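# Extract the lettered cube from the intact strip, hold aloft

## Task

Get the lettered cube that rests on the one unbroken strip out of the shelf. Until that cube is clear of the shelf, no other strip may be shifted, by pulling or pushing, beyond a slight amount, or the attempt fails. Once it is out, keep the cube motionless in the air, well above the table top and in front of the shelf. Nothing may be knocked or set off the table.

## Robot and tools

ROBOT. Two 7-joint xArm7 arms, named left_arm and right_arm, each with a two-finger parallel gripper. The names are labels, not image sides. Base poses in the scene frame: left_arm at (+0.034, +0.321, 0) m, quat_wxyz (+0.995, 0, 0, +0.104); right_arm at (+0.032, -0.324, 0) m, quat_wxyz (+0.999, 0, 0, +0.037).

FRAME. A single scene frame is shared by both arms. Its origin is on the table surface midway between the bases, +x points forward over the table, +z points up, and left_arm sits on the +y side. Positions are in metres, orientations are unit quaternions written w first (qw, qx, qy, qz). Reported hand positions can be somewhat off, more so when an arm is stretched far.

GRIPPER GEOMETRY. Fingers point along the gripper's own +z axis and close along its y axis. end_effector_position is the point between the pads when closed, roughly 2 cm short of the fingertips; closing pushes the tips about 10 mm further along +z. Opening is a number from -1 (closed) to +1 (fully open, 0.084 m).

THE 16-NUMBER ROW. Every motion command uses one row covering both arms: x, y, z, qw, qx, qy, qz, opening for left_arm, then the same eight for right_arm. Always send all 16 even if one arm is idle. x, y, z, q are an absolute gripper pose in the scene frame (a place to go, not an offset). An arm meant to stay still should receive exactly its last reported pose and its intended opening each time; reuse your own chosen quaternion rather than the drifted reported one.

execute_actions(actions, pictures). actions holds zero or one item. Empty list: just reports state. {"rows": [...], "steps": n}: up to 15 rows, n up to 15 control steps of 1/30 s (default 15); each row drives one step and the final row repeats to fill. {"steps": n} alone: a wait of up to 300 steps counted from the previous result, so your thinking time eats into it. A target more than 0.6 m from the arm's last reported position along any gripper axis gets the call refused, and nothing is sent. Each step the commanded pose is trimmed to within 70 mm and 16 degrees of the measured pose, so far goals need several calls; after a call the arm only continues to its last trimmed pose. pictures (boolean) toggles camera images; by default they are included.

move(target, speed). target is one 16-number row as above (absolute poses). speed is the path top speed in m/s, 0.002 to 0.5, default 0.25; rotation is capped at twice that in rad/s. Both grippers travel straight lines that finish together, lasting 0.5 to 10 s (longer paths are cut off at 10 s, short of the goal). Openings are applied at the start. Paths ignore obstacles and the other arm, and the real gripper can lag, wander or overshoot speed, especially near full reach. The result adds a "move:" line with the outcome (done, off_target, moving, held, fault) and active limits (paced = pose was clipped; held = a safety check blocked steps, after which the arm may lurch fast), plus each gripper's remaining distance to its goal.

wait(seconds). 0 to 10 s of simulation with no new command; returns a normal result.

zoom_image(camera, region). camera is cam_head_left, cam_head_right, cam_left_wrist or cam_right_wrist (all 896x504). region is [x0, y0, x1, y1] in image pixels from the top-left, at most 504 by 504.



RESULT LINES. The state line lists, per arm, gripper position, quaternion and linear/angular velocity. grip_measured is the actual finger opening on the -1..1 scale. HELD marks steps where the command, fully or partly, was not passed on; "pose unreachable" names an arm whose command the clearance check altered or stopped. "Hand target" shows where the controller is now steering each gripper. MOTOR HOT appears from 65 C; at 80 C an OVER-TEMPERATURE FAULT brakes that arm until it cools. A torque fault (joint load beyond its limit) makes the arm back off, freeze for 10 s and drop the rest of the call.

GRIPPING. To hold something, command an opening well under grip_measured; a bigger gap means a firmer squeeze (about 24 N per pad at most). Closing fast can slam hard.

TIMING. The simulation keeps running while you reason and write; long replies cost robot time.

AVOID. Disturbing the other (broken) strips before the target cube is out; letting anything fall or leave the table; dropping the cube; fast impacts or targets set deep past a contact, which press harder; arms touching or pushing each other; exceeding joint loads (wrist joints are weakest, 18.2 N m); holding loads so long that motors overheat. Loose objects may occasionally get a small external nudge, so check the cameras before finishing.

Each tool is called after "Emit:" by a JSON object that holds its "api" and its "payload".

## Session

Emit:
{"api": "execute_actions", "payload": {"actions": []}}

Scene clock: 0.00 s of 4200.00 s.
left_arm: end_effector_position=(+0.5990, -0.0021, +0.1247) grip_measured=+1.00 end_effector_quat_wxyz=(-0.031, -0.608, +0.792, +0.041) end_effector_velocity=(+0.000, +0.000, -0.000) end_effector_angular_velocity=(-0.000, -0.000, -0.000) | right_arm: end_effector_position=(+0.1999, -0.6892, +0.1433) grip_measured=+1.00 end_effector_quat_wxyz=(-0.444, +0.593, +0.380, -0.555) end_effector_velocity=(-0.000, +0.000, -0.000) end_effector_angular_velocity=(+0.000, -0.000, -0.001)
Joint positions: left_arm=[-0.655  0.831 -0.109  2.052  0.056  1.324  1.29   0.084] | right_arm=[-0.968  0.93   0.266  1.674 -0.858  2.284 -1.627  0.084]
Joint velocities: left_arm=[ 0.001  0.    -0.001  0.     0.    -0.001  0.    -0.   ] | right_arm=[-0.001  0.     0.     0.     0.001 -0.     0.     0.   ]
Hand target (left_arm): +0.599, -0.002, +0.125; -0.031, -0.608, +0.792, +0.041
Hand target (right_arm): +0.200, -0.689, +0.143; -0.444, +0.593, +0.380, -0.555

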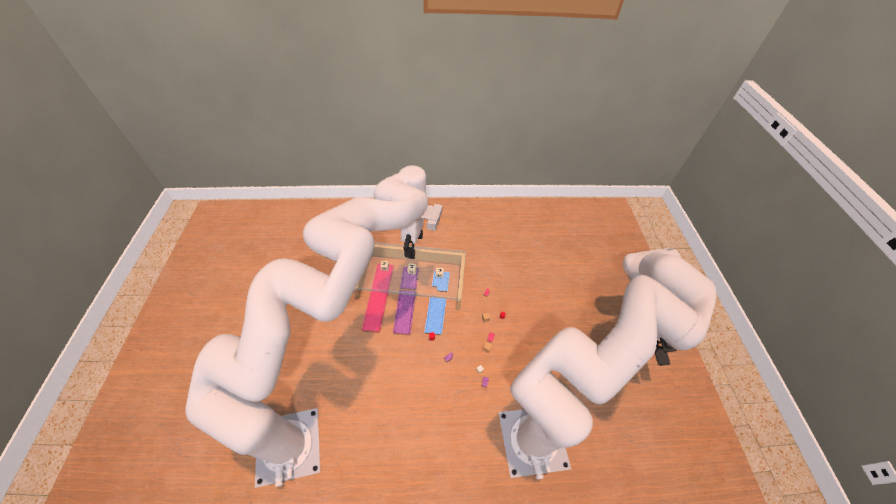

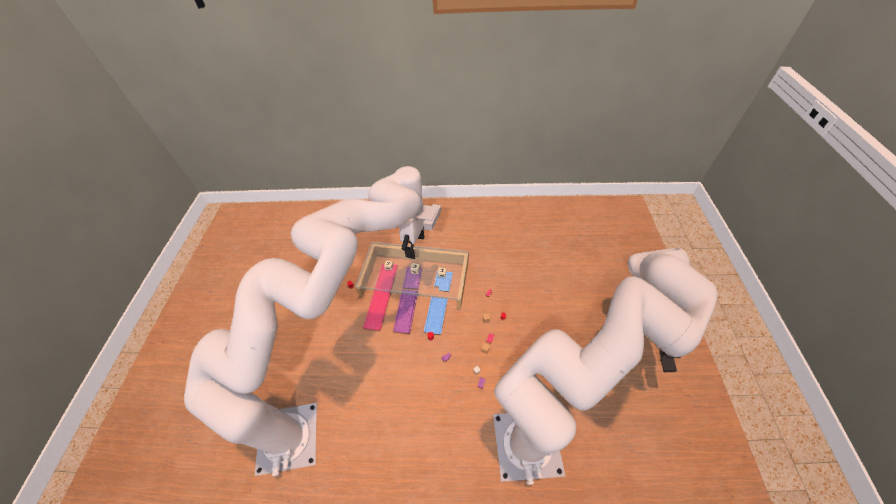

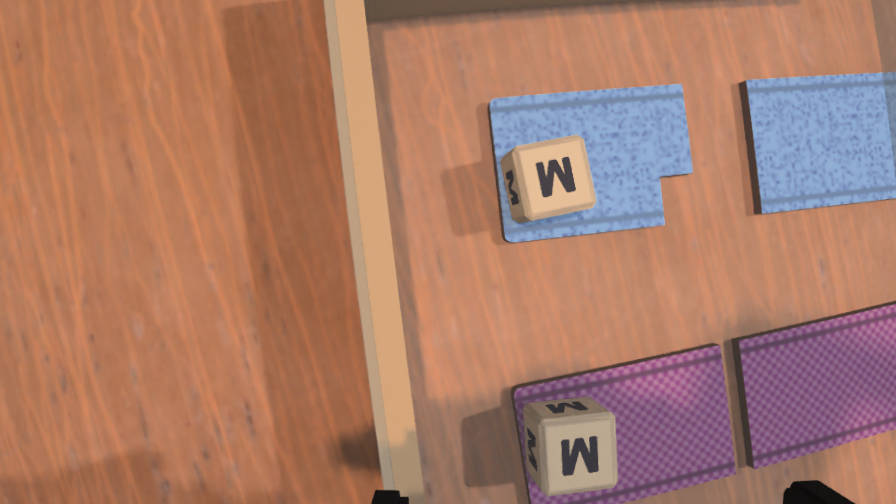

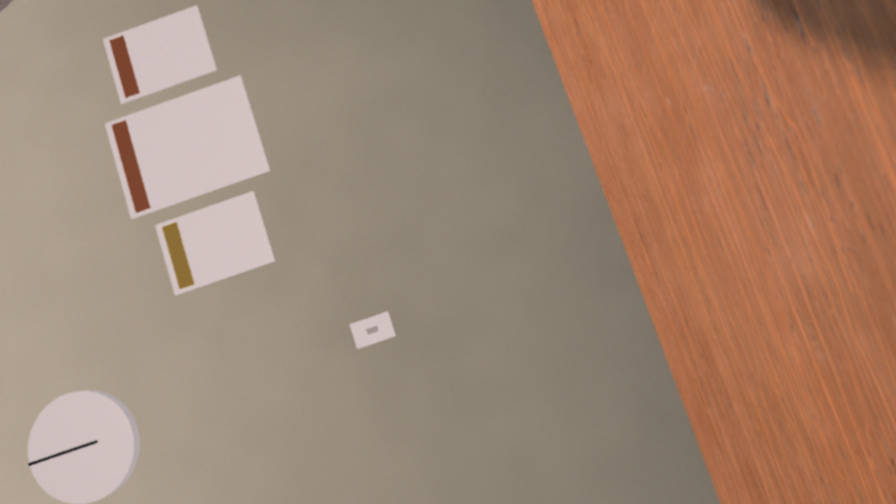

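Red strip, left arm.

Emit:
{"api": "move", "payload": {"target": [0.39,0.08,0.3,0,1,0,0,0.7,0.1999,-0.6892,0.1433,-0.444,0.593,0.38,-0.555,1], "speed": 0.4}}

Scene clock: 4.27 s of 4200.00 s.
left_arm: end_effector_position=(+0.3903, +0.0798, +0.2998) grip_measured=+0.70 end_effector_quat_wxyz=(-0.000, +1.000, -0.000, -0.001) end_effector_velocity=(-0.000, -0.001, +0.002) end_effector_angular_velocity=(-0.002, -0.004, +0.006) | right_arm: end_effector_position=(+0.1999, -0.6892, +0.1433) grip_measured=+1.00 end_effector_quat_wxyz=(-0.444, +0.593, +0.380, -0.555) end_effector_velocity=(+0.000, +0.000, -0.000) end_effector_angular_velocity=(+0.000, -0.000, +0.000)
Joint positions: left_arm=[-0.77  -0.167 -0.029  1.144 -0.006  1.311 -0.59   0.073] | right_arm=[-0.968  0.93   0.265  1.675 -0.858  2.284 -1.627  0.084]
Joint velocities: left_arm=[ 0.    -0.004 -0.002  0.001  0.    -0.    -0.007 -0.   ] | right_arm=[ 0.     0.     0.    -0.     0.001 -0.     0.    -0.   ]
Hand target (left_arm): +0.390, +0.080, +0.300; +0.000, +1.000, +0.000, -0.000
Hand target (right_arm): +0.200, -0.689, +0.143; -0.444, +0.593, +0.380, -0.555
Off the commanded pose (left_arm): 0.000 m, 0 deg.
Off the commanded pose (right_arm): 0.000 m, 0 deg.
move: done

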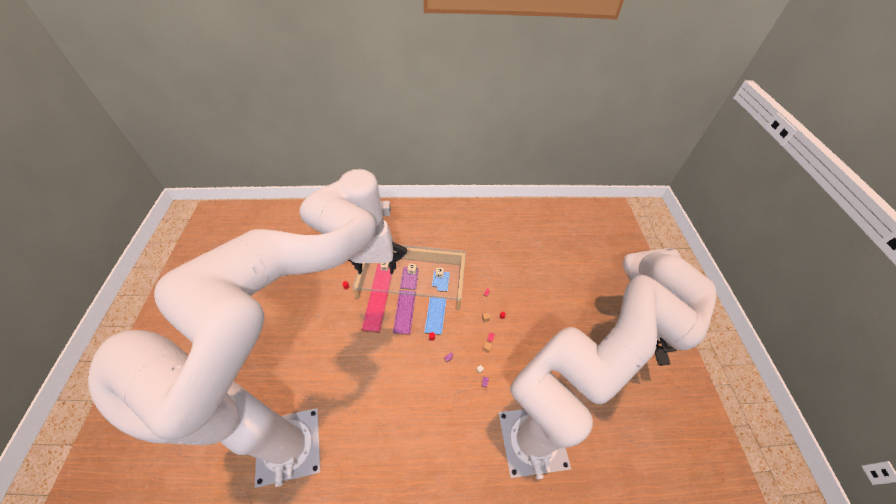

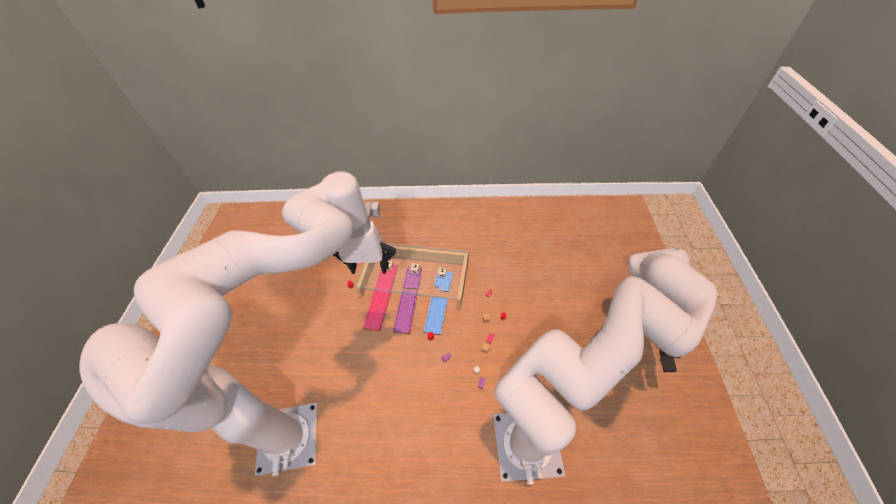

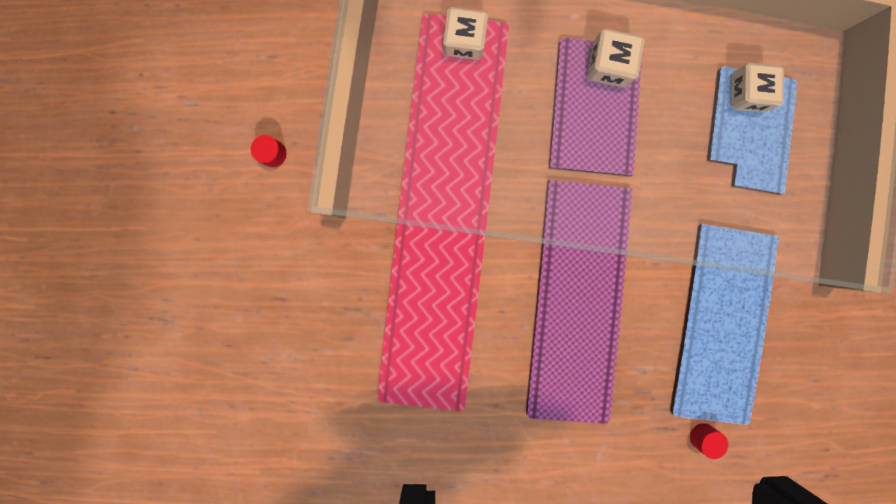

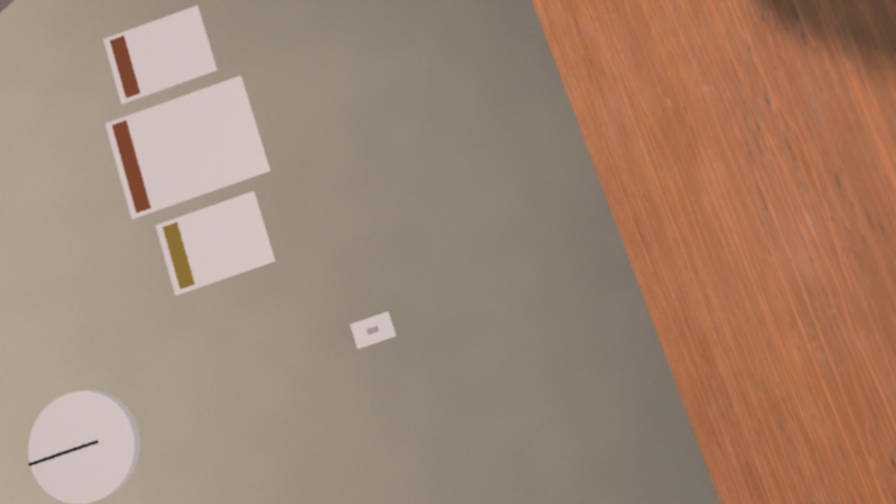

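Emit:
{"api": "move", "payload": {"target": [0.388,0.126,0.045,0,0.998,-0.057,0,0.85,0.1999,-0.6892,0.1433,-0.444,0.593,0.38,-0.555,1]}}

Scene clock: 7.47 s of 4200.00 s.
left_arm: end_effector_position=(+0.3877, +0.1266, +0.0459) grip_measured=+0.85 end_effector_quat_wxyz=(-0.000, +0.998, -0.056, +0.001) end_effector_velocity=(-0.002, +0.002, -0.003) end_effector_angular_velocity=(+0.003, +0.006, +0.001) | right_arm: end_effector_position=(+0.1999, -0.6892, +0.1433) grip_measured=+1.00 end_effector_quat_wxyz=(-0.444, +0.593, +0.380, -0.555) end_effector_velocity=(-0.001, -0.000, -0.000) end_effector_angular_velocity=(+0.001, +0.000, -0.002)
Joint positions: left_arm=[-0.732  0.113  0.022  0.649 -0.002  0.534 -0.389  0.078] | right_arm=[-0.968  0.93   0.265  1.675 -0.858  2.284 -1.627  0.084]
Joint velocities: left_arm=[ 0.001  0.006  0.001 -0.004 -0.001 -0.004  0.002  0.   ] | right_arm=[-0.001  0.     0.    -0.     0.     0.    -0.001 -0.   ]
Hand target (left_arm): +0.387, +0.127, +0.045; -0.001, +0.998, -0.056, +0.000
Hand target (right_arm): +0.200, -0.689, +0.143; -0.444, +0.593, +0.380, -0.555
Off the commanded pose (left_arm): 0.001 m, 0 deg.
Off the commanded pose (right_arm): 0.000 m, 0 deg.
move: done

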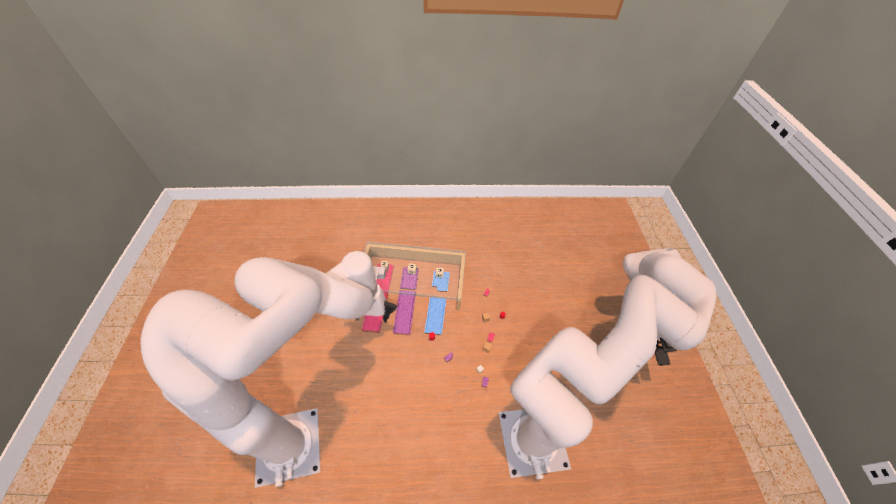

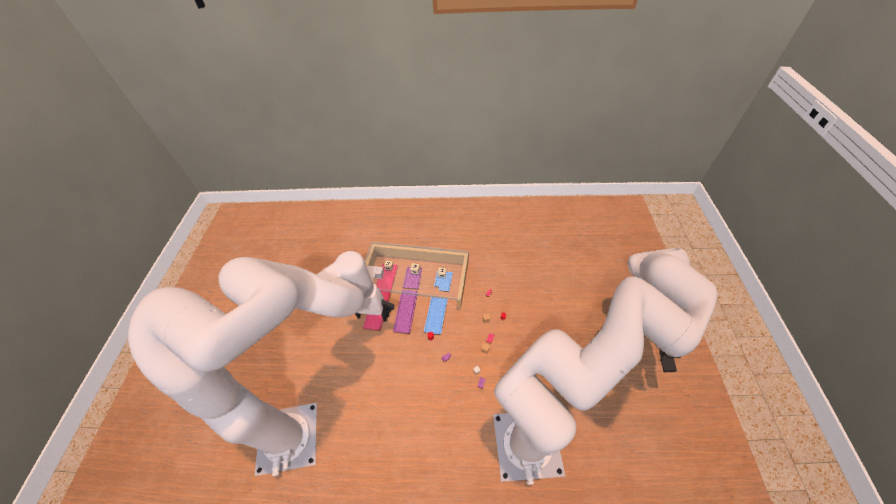

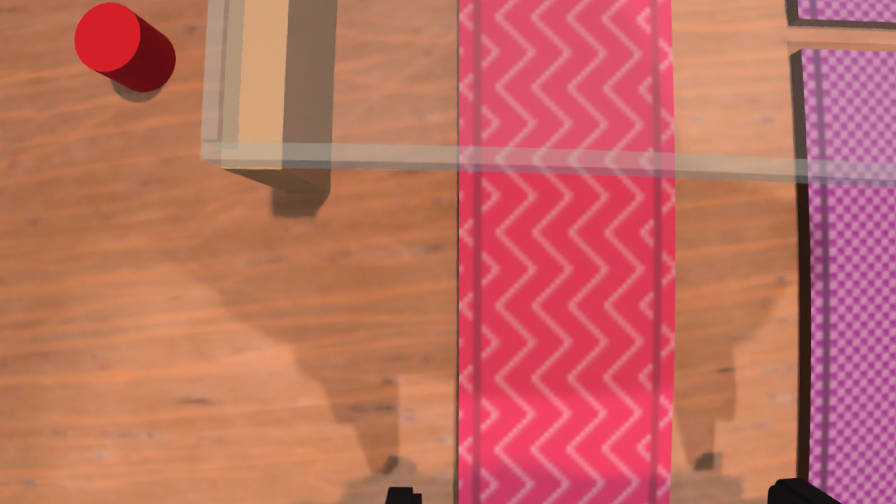

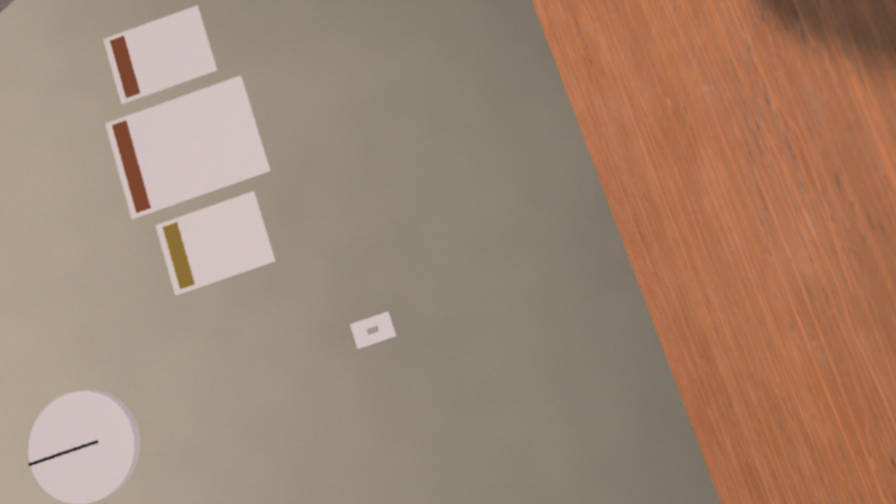

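Emit:
{"api": "move", "payload": {"target": [0.388,0.127,0.019,0,0.998,-0.057,0,0.85,0.1999,-0.6892,0.1433,-0.444,0.593,0.38,-0.555,1], "speed": 0.05}}

Emit:
{"api": "move", "payload": {"target": [0.388,0.127,0.019,0,0.998,-0.057,0,-0.2,0.1999,-0.6892,0.1433,-0.444,0.593,0.38,-0.555,1]}}

Scene clock: 10.73 s of 4200.00 s.
left_arm: end_effector_position=(+0.3881, +0.1270, +0.0193) grip_measured=+0.85 end_effector_quat_wxyz=(-0.000, +0.998, -0.057, +0.000) end_effector_velocity=(+0.001, -0.001, -0.000) end_effector_angular_velocity=(-0.003, -0.003, +0.001) | right_arm: end_effector_position=(+0.1999, -0.6892, +0.1433) grip_measured=+1.00 end_effector_quat_wxyz=(-0.444, +0.593, +0.380, -0.555) end_effector_velocity=(+0.000, -0.000, +0.000) end_effector_angular_velocity=(-0.001, -0.000, -0.000)
Joint positions: left_arm=[-0.73   0.192  0.02   0.646 -0.008  0.453 -0.381  0.078] | right_arm=[-0.968  0.93   0.265  1.675 -0.858  2.284 -1.627  0.084]
Joint velocities: left_arm=[ 0.     0.002 -0.     0.001 -0.002 -0.006  0.001  0.   ] | right_arm=[-0.    -0.001  0.     0.     0.     0.     0.     0.   ]
Hand target (left_arm): +0.388, +0.127, +0.019; -0.000, +0.998, -0.057, +0.000
Hand target (right_arm): +0.200, -0.689, +0.143; -0.444, +0.593, +0.380, -0.555
Off the commanded pose (left_arm): 0.000 m, 0 deg.
Off the commanded pose (right_arm): 0.000 m, 0 deg.
move: done

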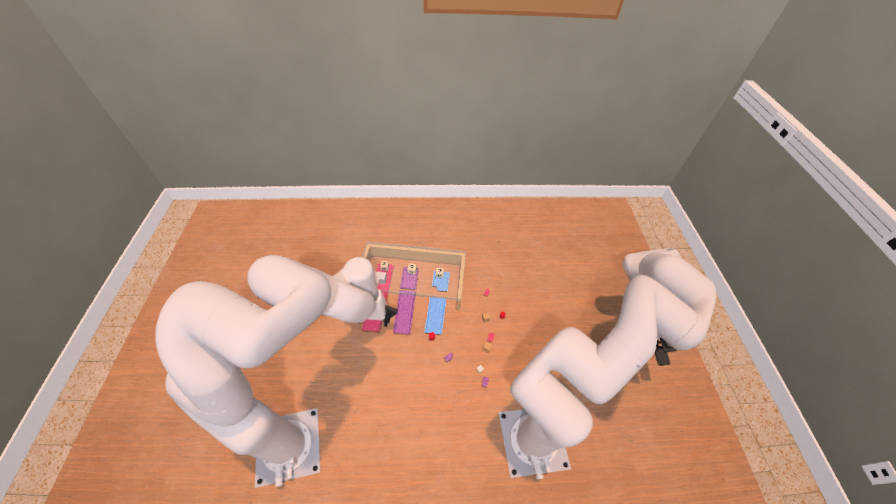

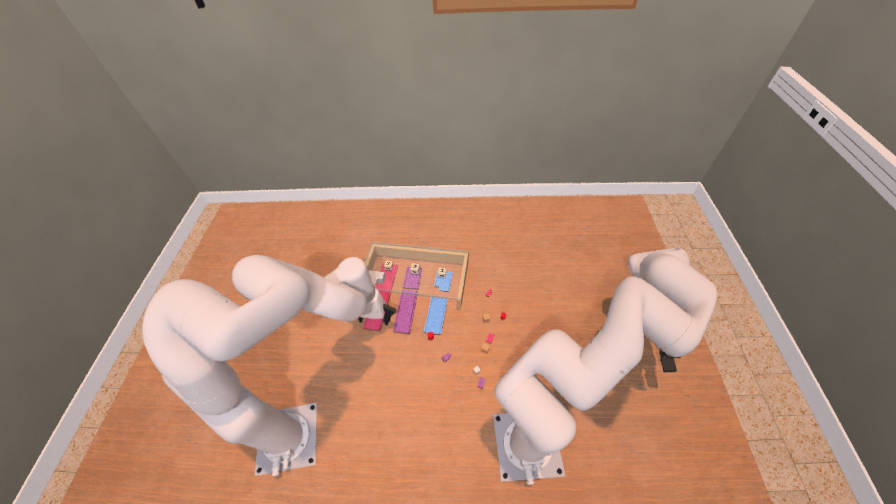

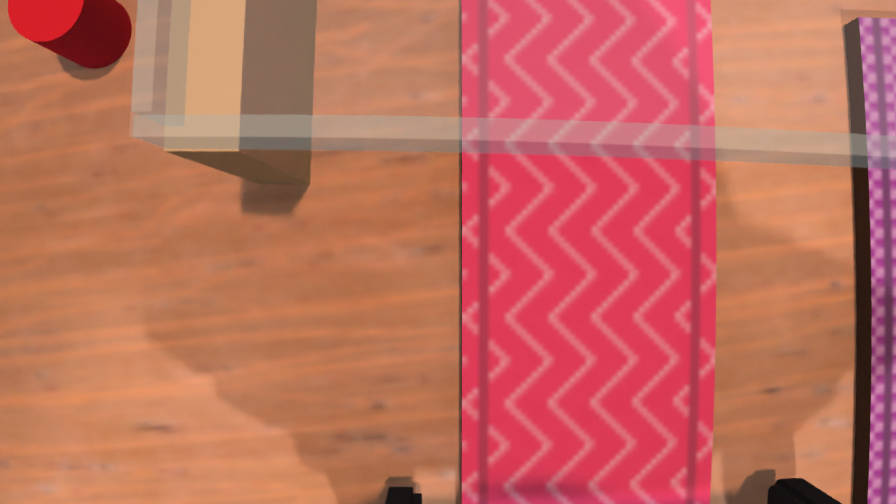

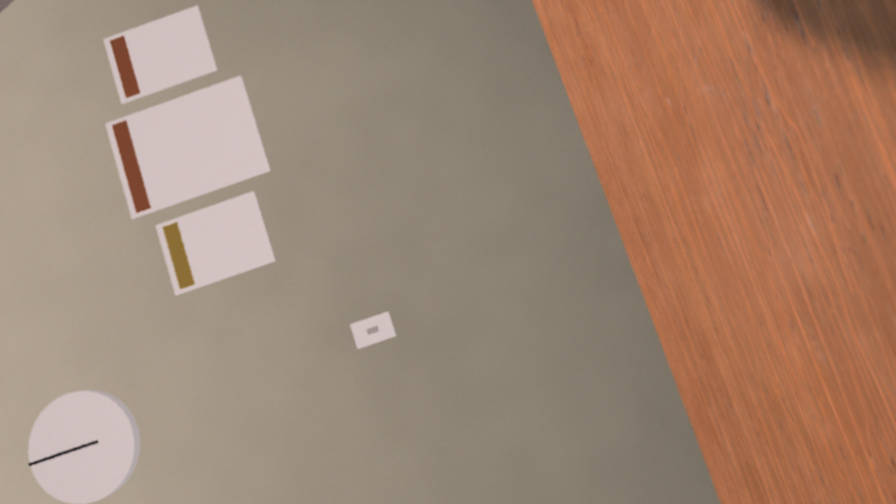

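Scene clock: 11.43 s of 4200.00 s.
left_arm: end_effector_position=(+0.3883, +0.1269, +0.0193) grip_measured=+0.29 end_effector_quat_wxyz=(+0.000, +0.998, -0.057, +0.000) end_effector_velocity=(-0.000, +0.000, -0.000) end_effector_angular_velocity=(+0.001, +0.001, -0.000) | right_arm: end_effector_position=(+0.1999, -0.6892, +0.1433) grip_measured=+1.00 end_effector_quat_wxyz=(-0.444, +0.593, +0.380, -0.555) end_effector_velocity=(-0.000, +0.000, -0.001) end_effector_angular_velocity=(+0.001, +0.000, -0.001)
Joint positions: left_arm=[-0.73   0.192  0.02   0.646 -0.009  0.453 -0.38   0.057] | right_arm=[-0.968  0.93   0.265  1.675 -0.858  2.284 -1.627  0.084]
Joint velocities: left_arm=[ 0.     0.     0.    -0.     0.001  0.001  0.     0.   ] | right_arm=[-0.001  0.001  0.     0.     0.    -0.     0.    -0.   ]
Hand target (left_arm): +0.388, +0.127, +0.019; -0.000, +0.998, -0.057, +0.000
Hand target (right_arm): +0.200, -0.689, +0.143; -0.444, +0.593, +0.380, -0.555
Off the commanded pose (left_arm): 0.000 m, 0 deg.
Off the commanded pose (right_arm): 0.000 m, 0 deg.
move: done

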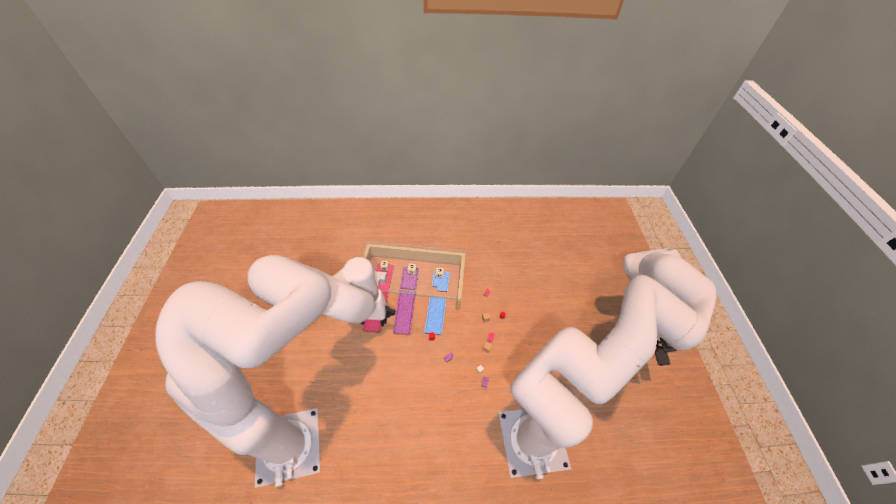

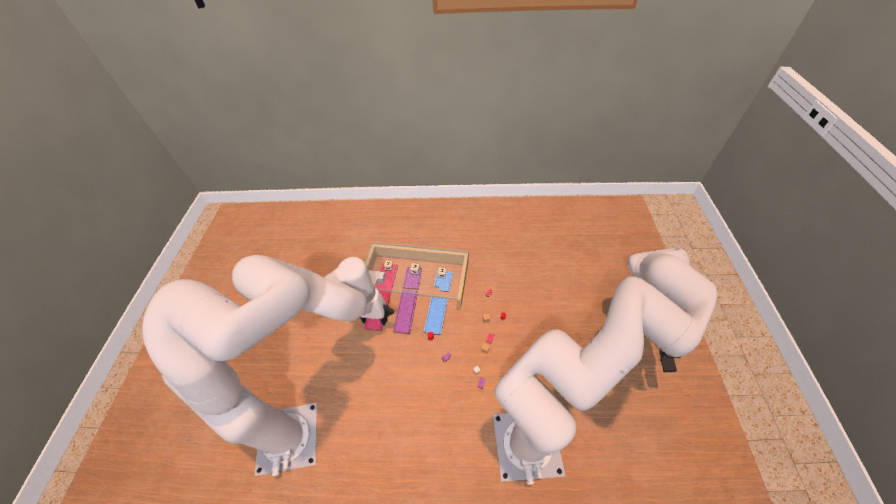

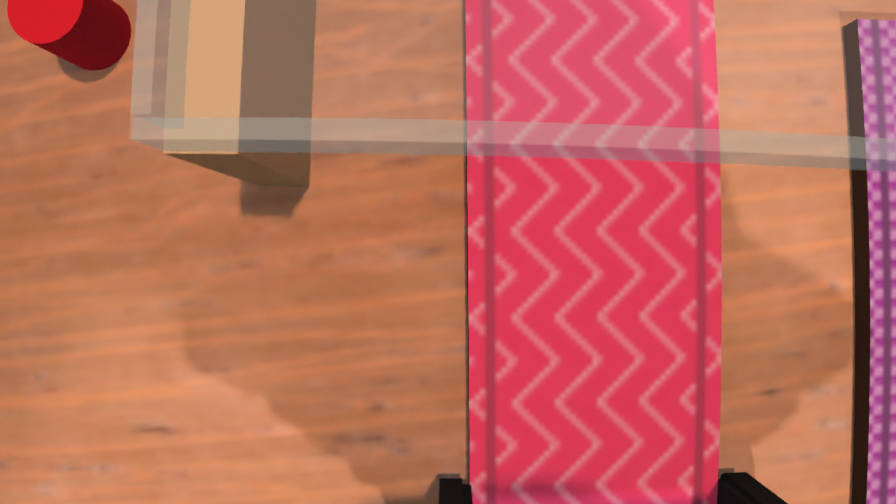

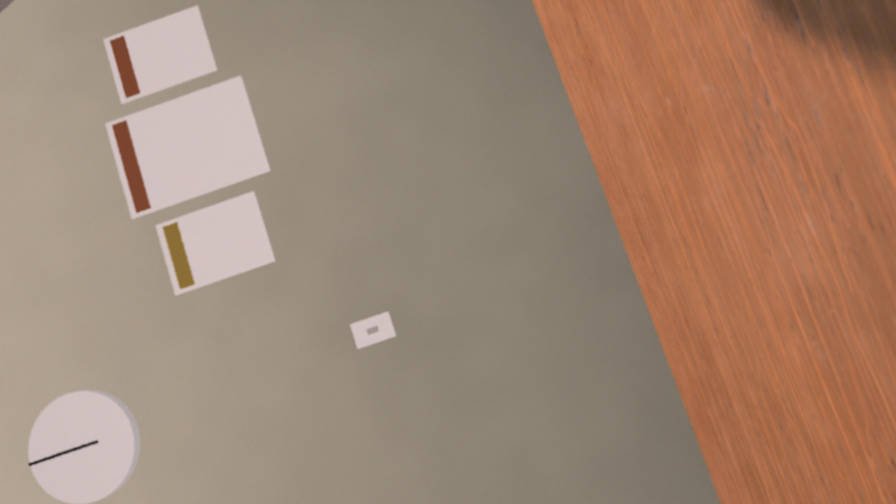

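Emit:
{"api": "move", "payload": {"target": [0.198,0.149,0.019,0,0.998,-0.057,0,-0.2,0.1999,-0.6892,0.1433,-0.444,0.593,0.38,-0.555,1], "speed": 0.07}}

Emit:
{"api": "move", "payload": {"target": [0.198,0.149,0.019,0,0.998,-0.057,0,0.85,0.1999,-0.6892,0.1433,-0.444,0.593,0.38,-0.555,1]}}

Emit:
{"api": "move", "payload": {"target": [0.34,0.132,0.15,0,0.998,-0.057,0,0.3,0.1999,-0.6892,0.1433,-0.444,0.593,0.38,-0.555,1]}}

Scene clock: 17.17 s of 4200.00 s.
left_arm: end_effector_position=(+0.1979, +0.1496, +0.0189) grip_measured=+0.29 end_effector_quat_wxyz=(-0.001, +0.998, -0.057, -0.000) end_effector_velocity=(-0.001, +0.000, +0.000) end_effector_angular_velocity=(+0.001, +0.001, -0.001) | right_arm: end_effector_position=(+0.1999, -0.6892, +0.1433) grip_measured=+1.00 end_effector_quat_wxyz=(-0.444, +0.593, +0.380, -0.555) end_effector_velocity=(+0.000, -0.000, -0.000) end_effector_angular_velocity=(-0.000, +0.001, +0.002)
Joint positions: left_arm=[-0.925 -0.292 -0.126  0.076 -0.098  0.369 -0.632  0.057] | right_arm=[-0.968  0.93   0.265  1.675 -0.858  2.284 -1.627  0.084]
Joint velocities: left_arm=[-0.002 -0.003 -0.001 -0.002 -0.001  0.003 -0.002 -0.   ] | right_arm=[ 0.001  0.001  0.    -0.    -0.002  0.     0.     0.   ]
Hand target (left_arm): +0.198, +0.149, +0.019; -0.001, +0.998, -0.057, +0.000
Hand target (right_arm): +0.200, -0.689, +0.143; -0.444, +0.593, +0.380, -0.555
Off the commanded pose (left_arm): 0.001 m, 0 deg.
Off the commanded pose (right_arm): 0.000 m, 0 deg.
move: done

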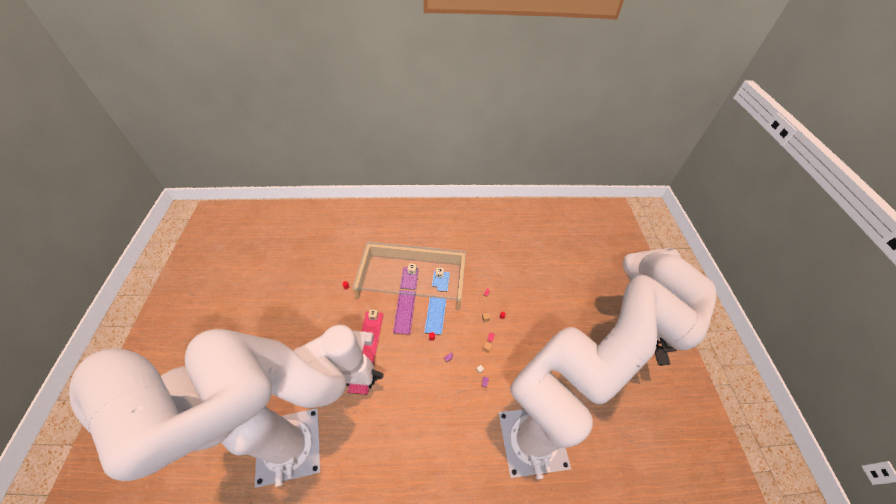

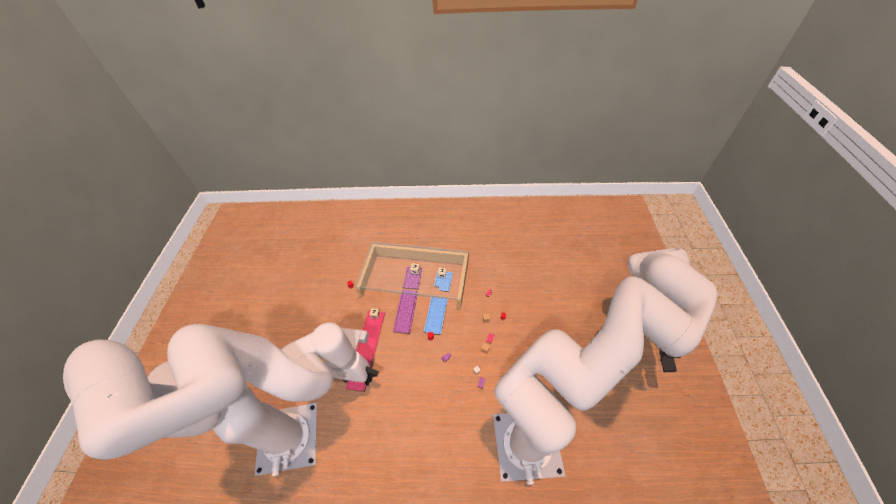

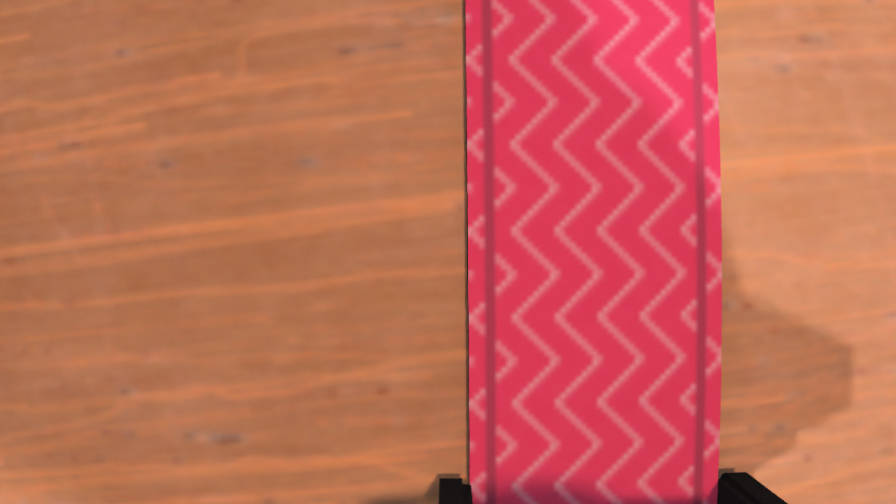

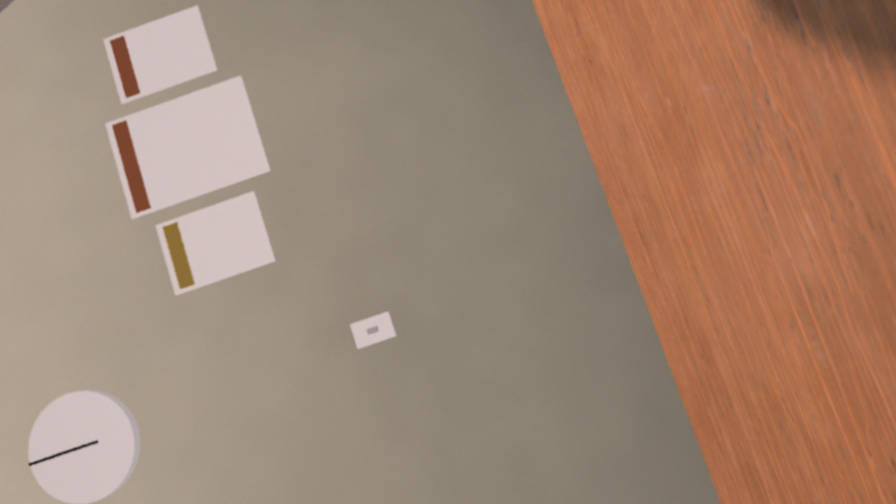

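Scene clock: 17.87 s of 4200.00 s.
left_arm: end_effector_position=(+0.1980, +0.1490, +0.0190) grip_measured=+0.85 end_effector_quat_wxyz=(-0.000, +0.998, -0.057, -0.000) end_effector_velocity=(+0.000, -0.000, +0.000) end_effector_angular_velocity=(-0.001, -0.001, -0.000) | right_arm: end_effector_position=(+0.1999, -0.6892, +0.1433) grip_measured=+1.00 end_effector_quat_wxyz=(-0.444, +0.593, +0.380, -0.555) end_effector_velocity=(-0.000, +0.000, -0.000) end_effector_angular_velocity=(+0.001, +0.001, -0.001)
Joint positions: left_arm=[-0.926 -0.291 -0.125  0.076 -0.1    0.366 -0.631  0.078] | right_arm=[-0.968  0.93   0.265  1.675 -0.858  2.284 -1.627  0.084]
Joint velocities: left_arm=[-0.    -0.001  0.     0.    -0.     0.     0.001  0.   ] | right_arm=[-0.     0.001  0.     0.     0.     0.     0.    -0.   ]
Hand target (left_arm): +0.198, +0.149, +0.019; -0.000, +0.998, -0.057, +0.000
Hand target (right_arm): +0.200, -0.689, +0.143; -0.444, +0.593, +0.380, -0.555
Off the commanded pose (left_arm): 0.000 m, 0 deg.
Off the commanded pose (right_arm): 0.000 m, 0 deg.
move: done

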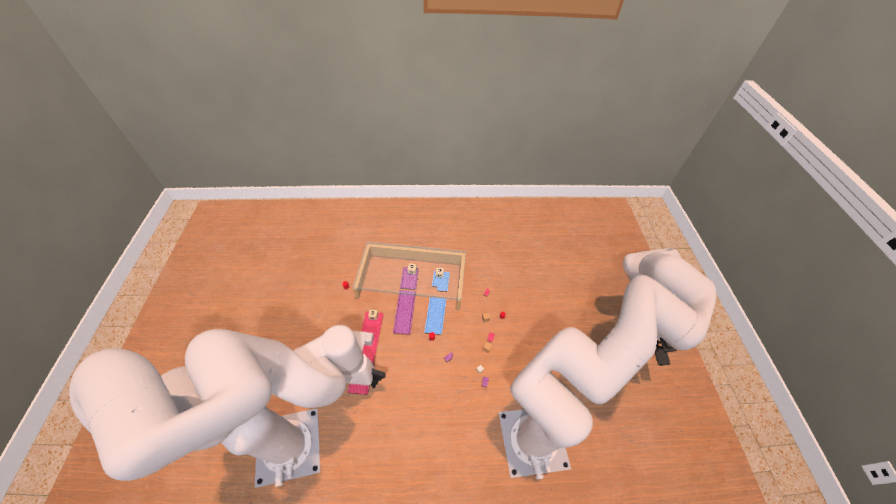

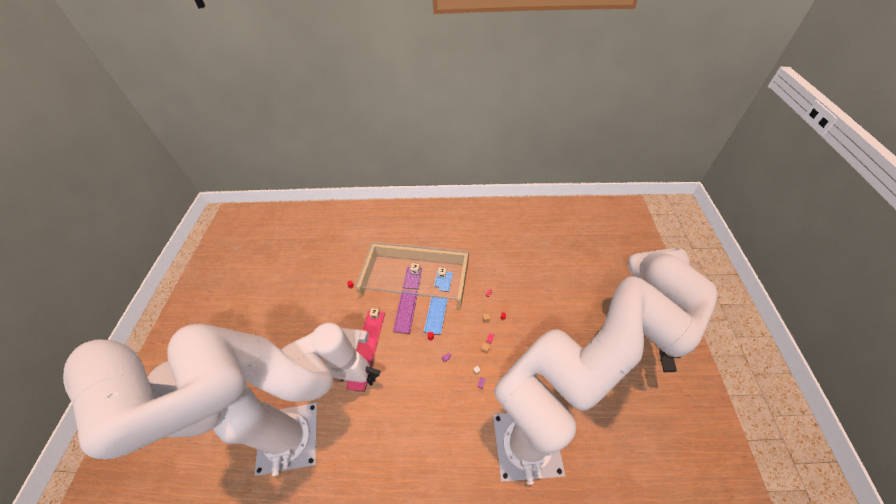

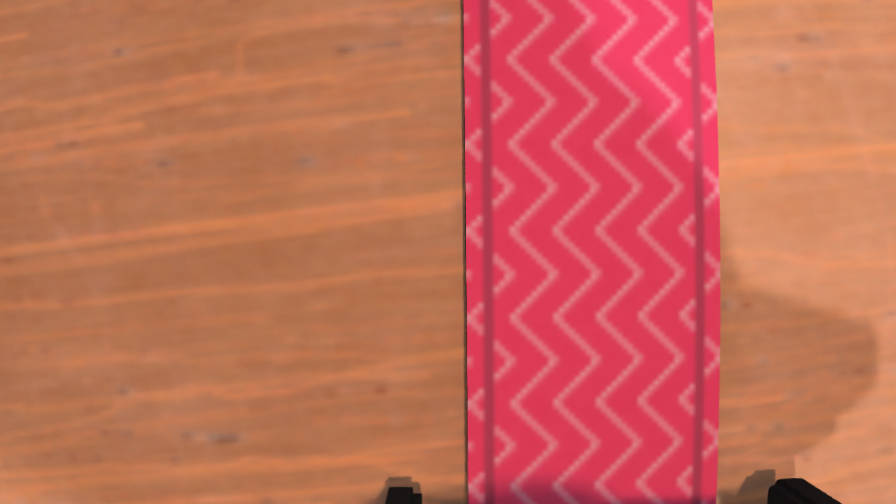

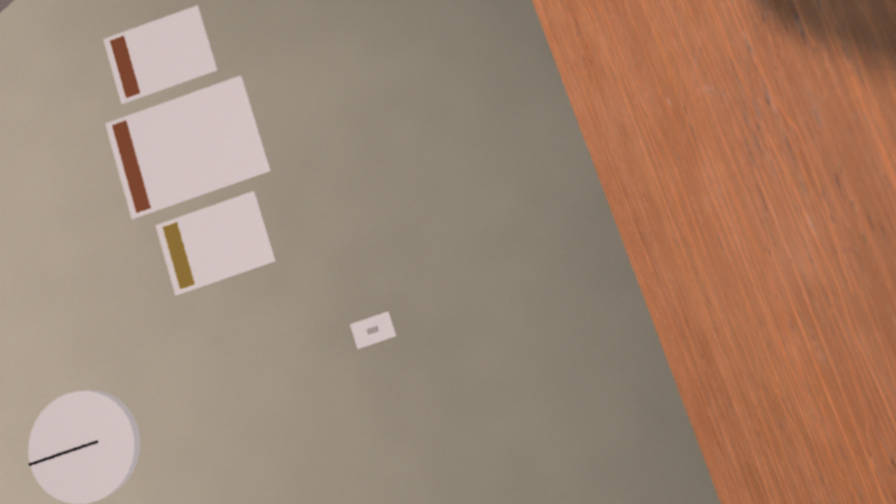

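Scene clock: 19.07 s of 4200.00 s.
left_arm: end_effector_position=(+0.3392, +0.1314, +0.1488) grip_measured=+0.29 end_effector_quat_wxyz=(+0.001, +0.998, -0.058, -0.001) end_effector_velocity=(+0.004, -0.001, +0.004) end_effector_angular_velocity=(-0.003, -0.002, +0.001) | right_arm: end_effector_position=(+0.1999, -0.6892, +0.1433) grip_measured=+1.00 end_effector_quat_wxyz=(-0.444, +0.593, +0.380, -0.555) end_effector_velocity=(+0.001, +0.000, +0.000) end_effector_angular_velocity=(-0.000, -0.001, +0.001)
Joint positions: left_arm=[-0.778 -0.271  0.015  0.594  0.003  0.867 -0.441  0.056] | right_arm=[-0.968  0.93   0.265  1.675 -0.858  2.284 -1.627  0.084]
Joint velocities: left_arm=[ 0.001  0.003  0.002  0.016 -0.002  0.009  0.003 -0.   ] | right_arm=[ 0.001 -0.001 -0.     0.     0.001 -0.    -0.     0.   ]
Hand target (left_arm): +0.340, +0.131, +0.150; +0.001, +0.998, -0.058, -0.000
Hand target (right_arm): +0.200, -0.689, +0.143; -0.444, +0.593, +0.380, -0.555
Off the commanded pose (left_arm): 0.002 m, 0 deg.
Off the commanded pose (right_arm): 0.000 m, 0 deg.
move: done

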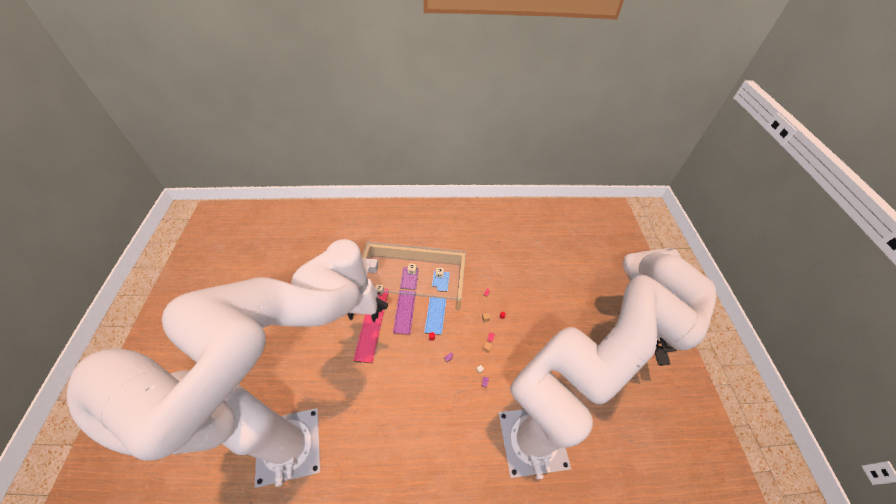

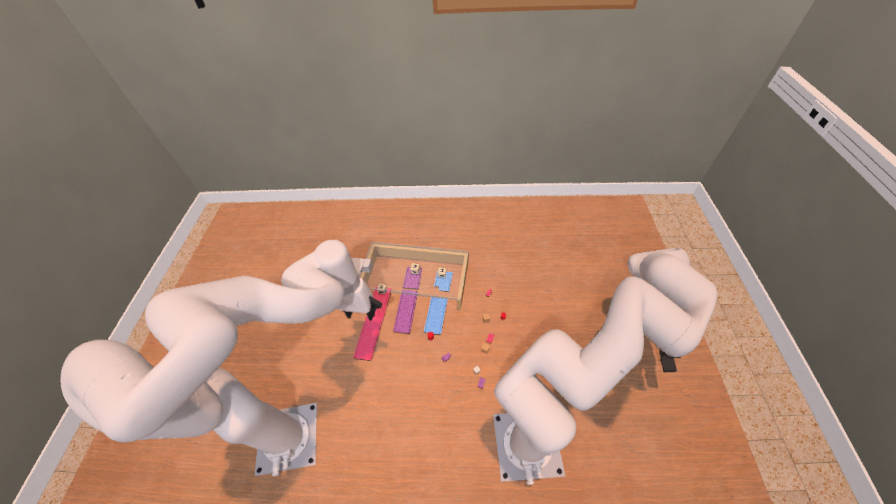

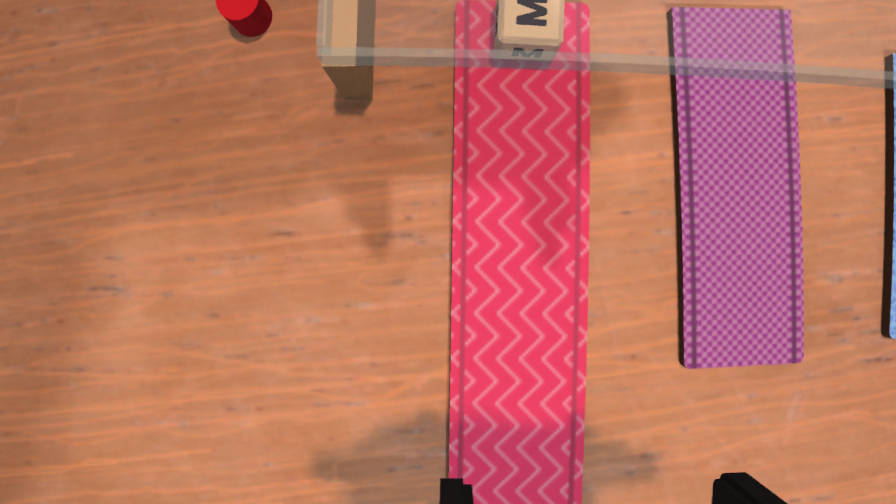

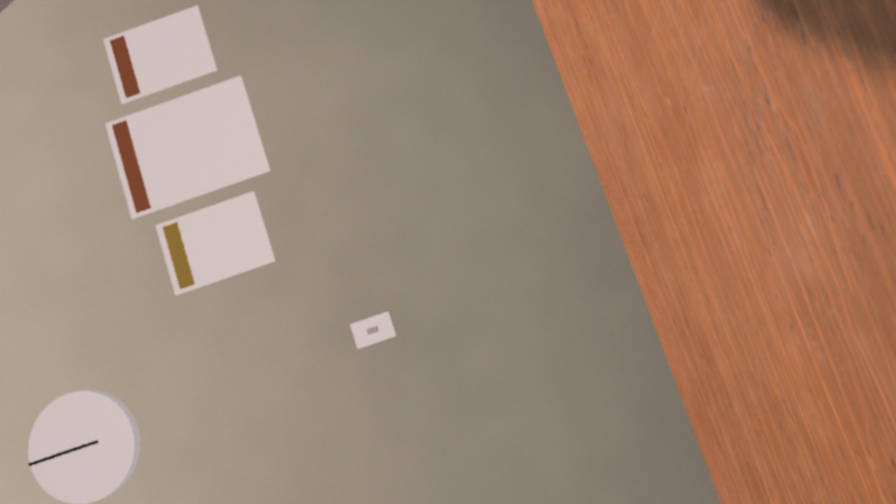

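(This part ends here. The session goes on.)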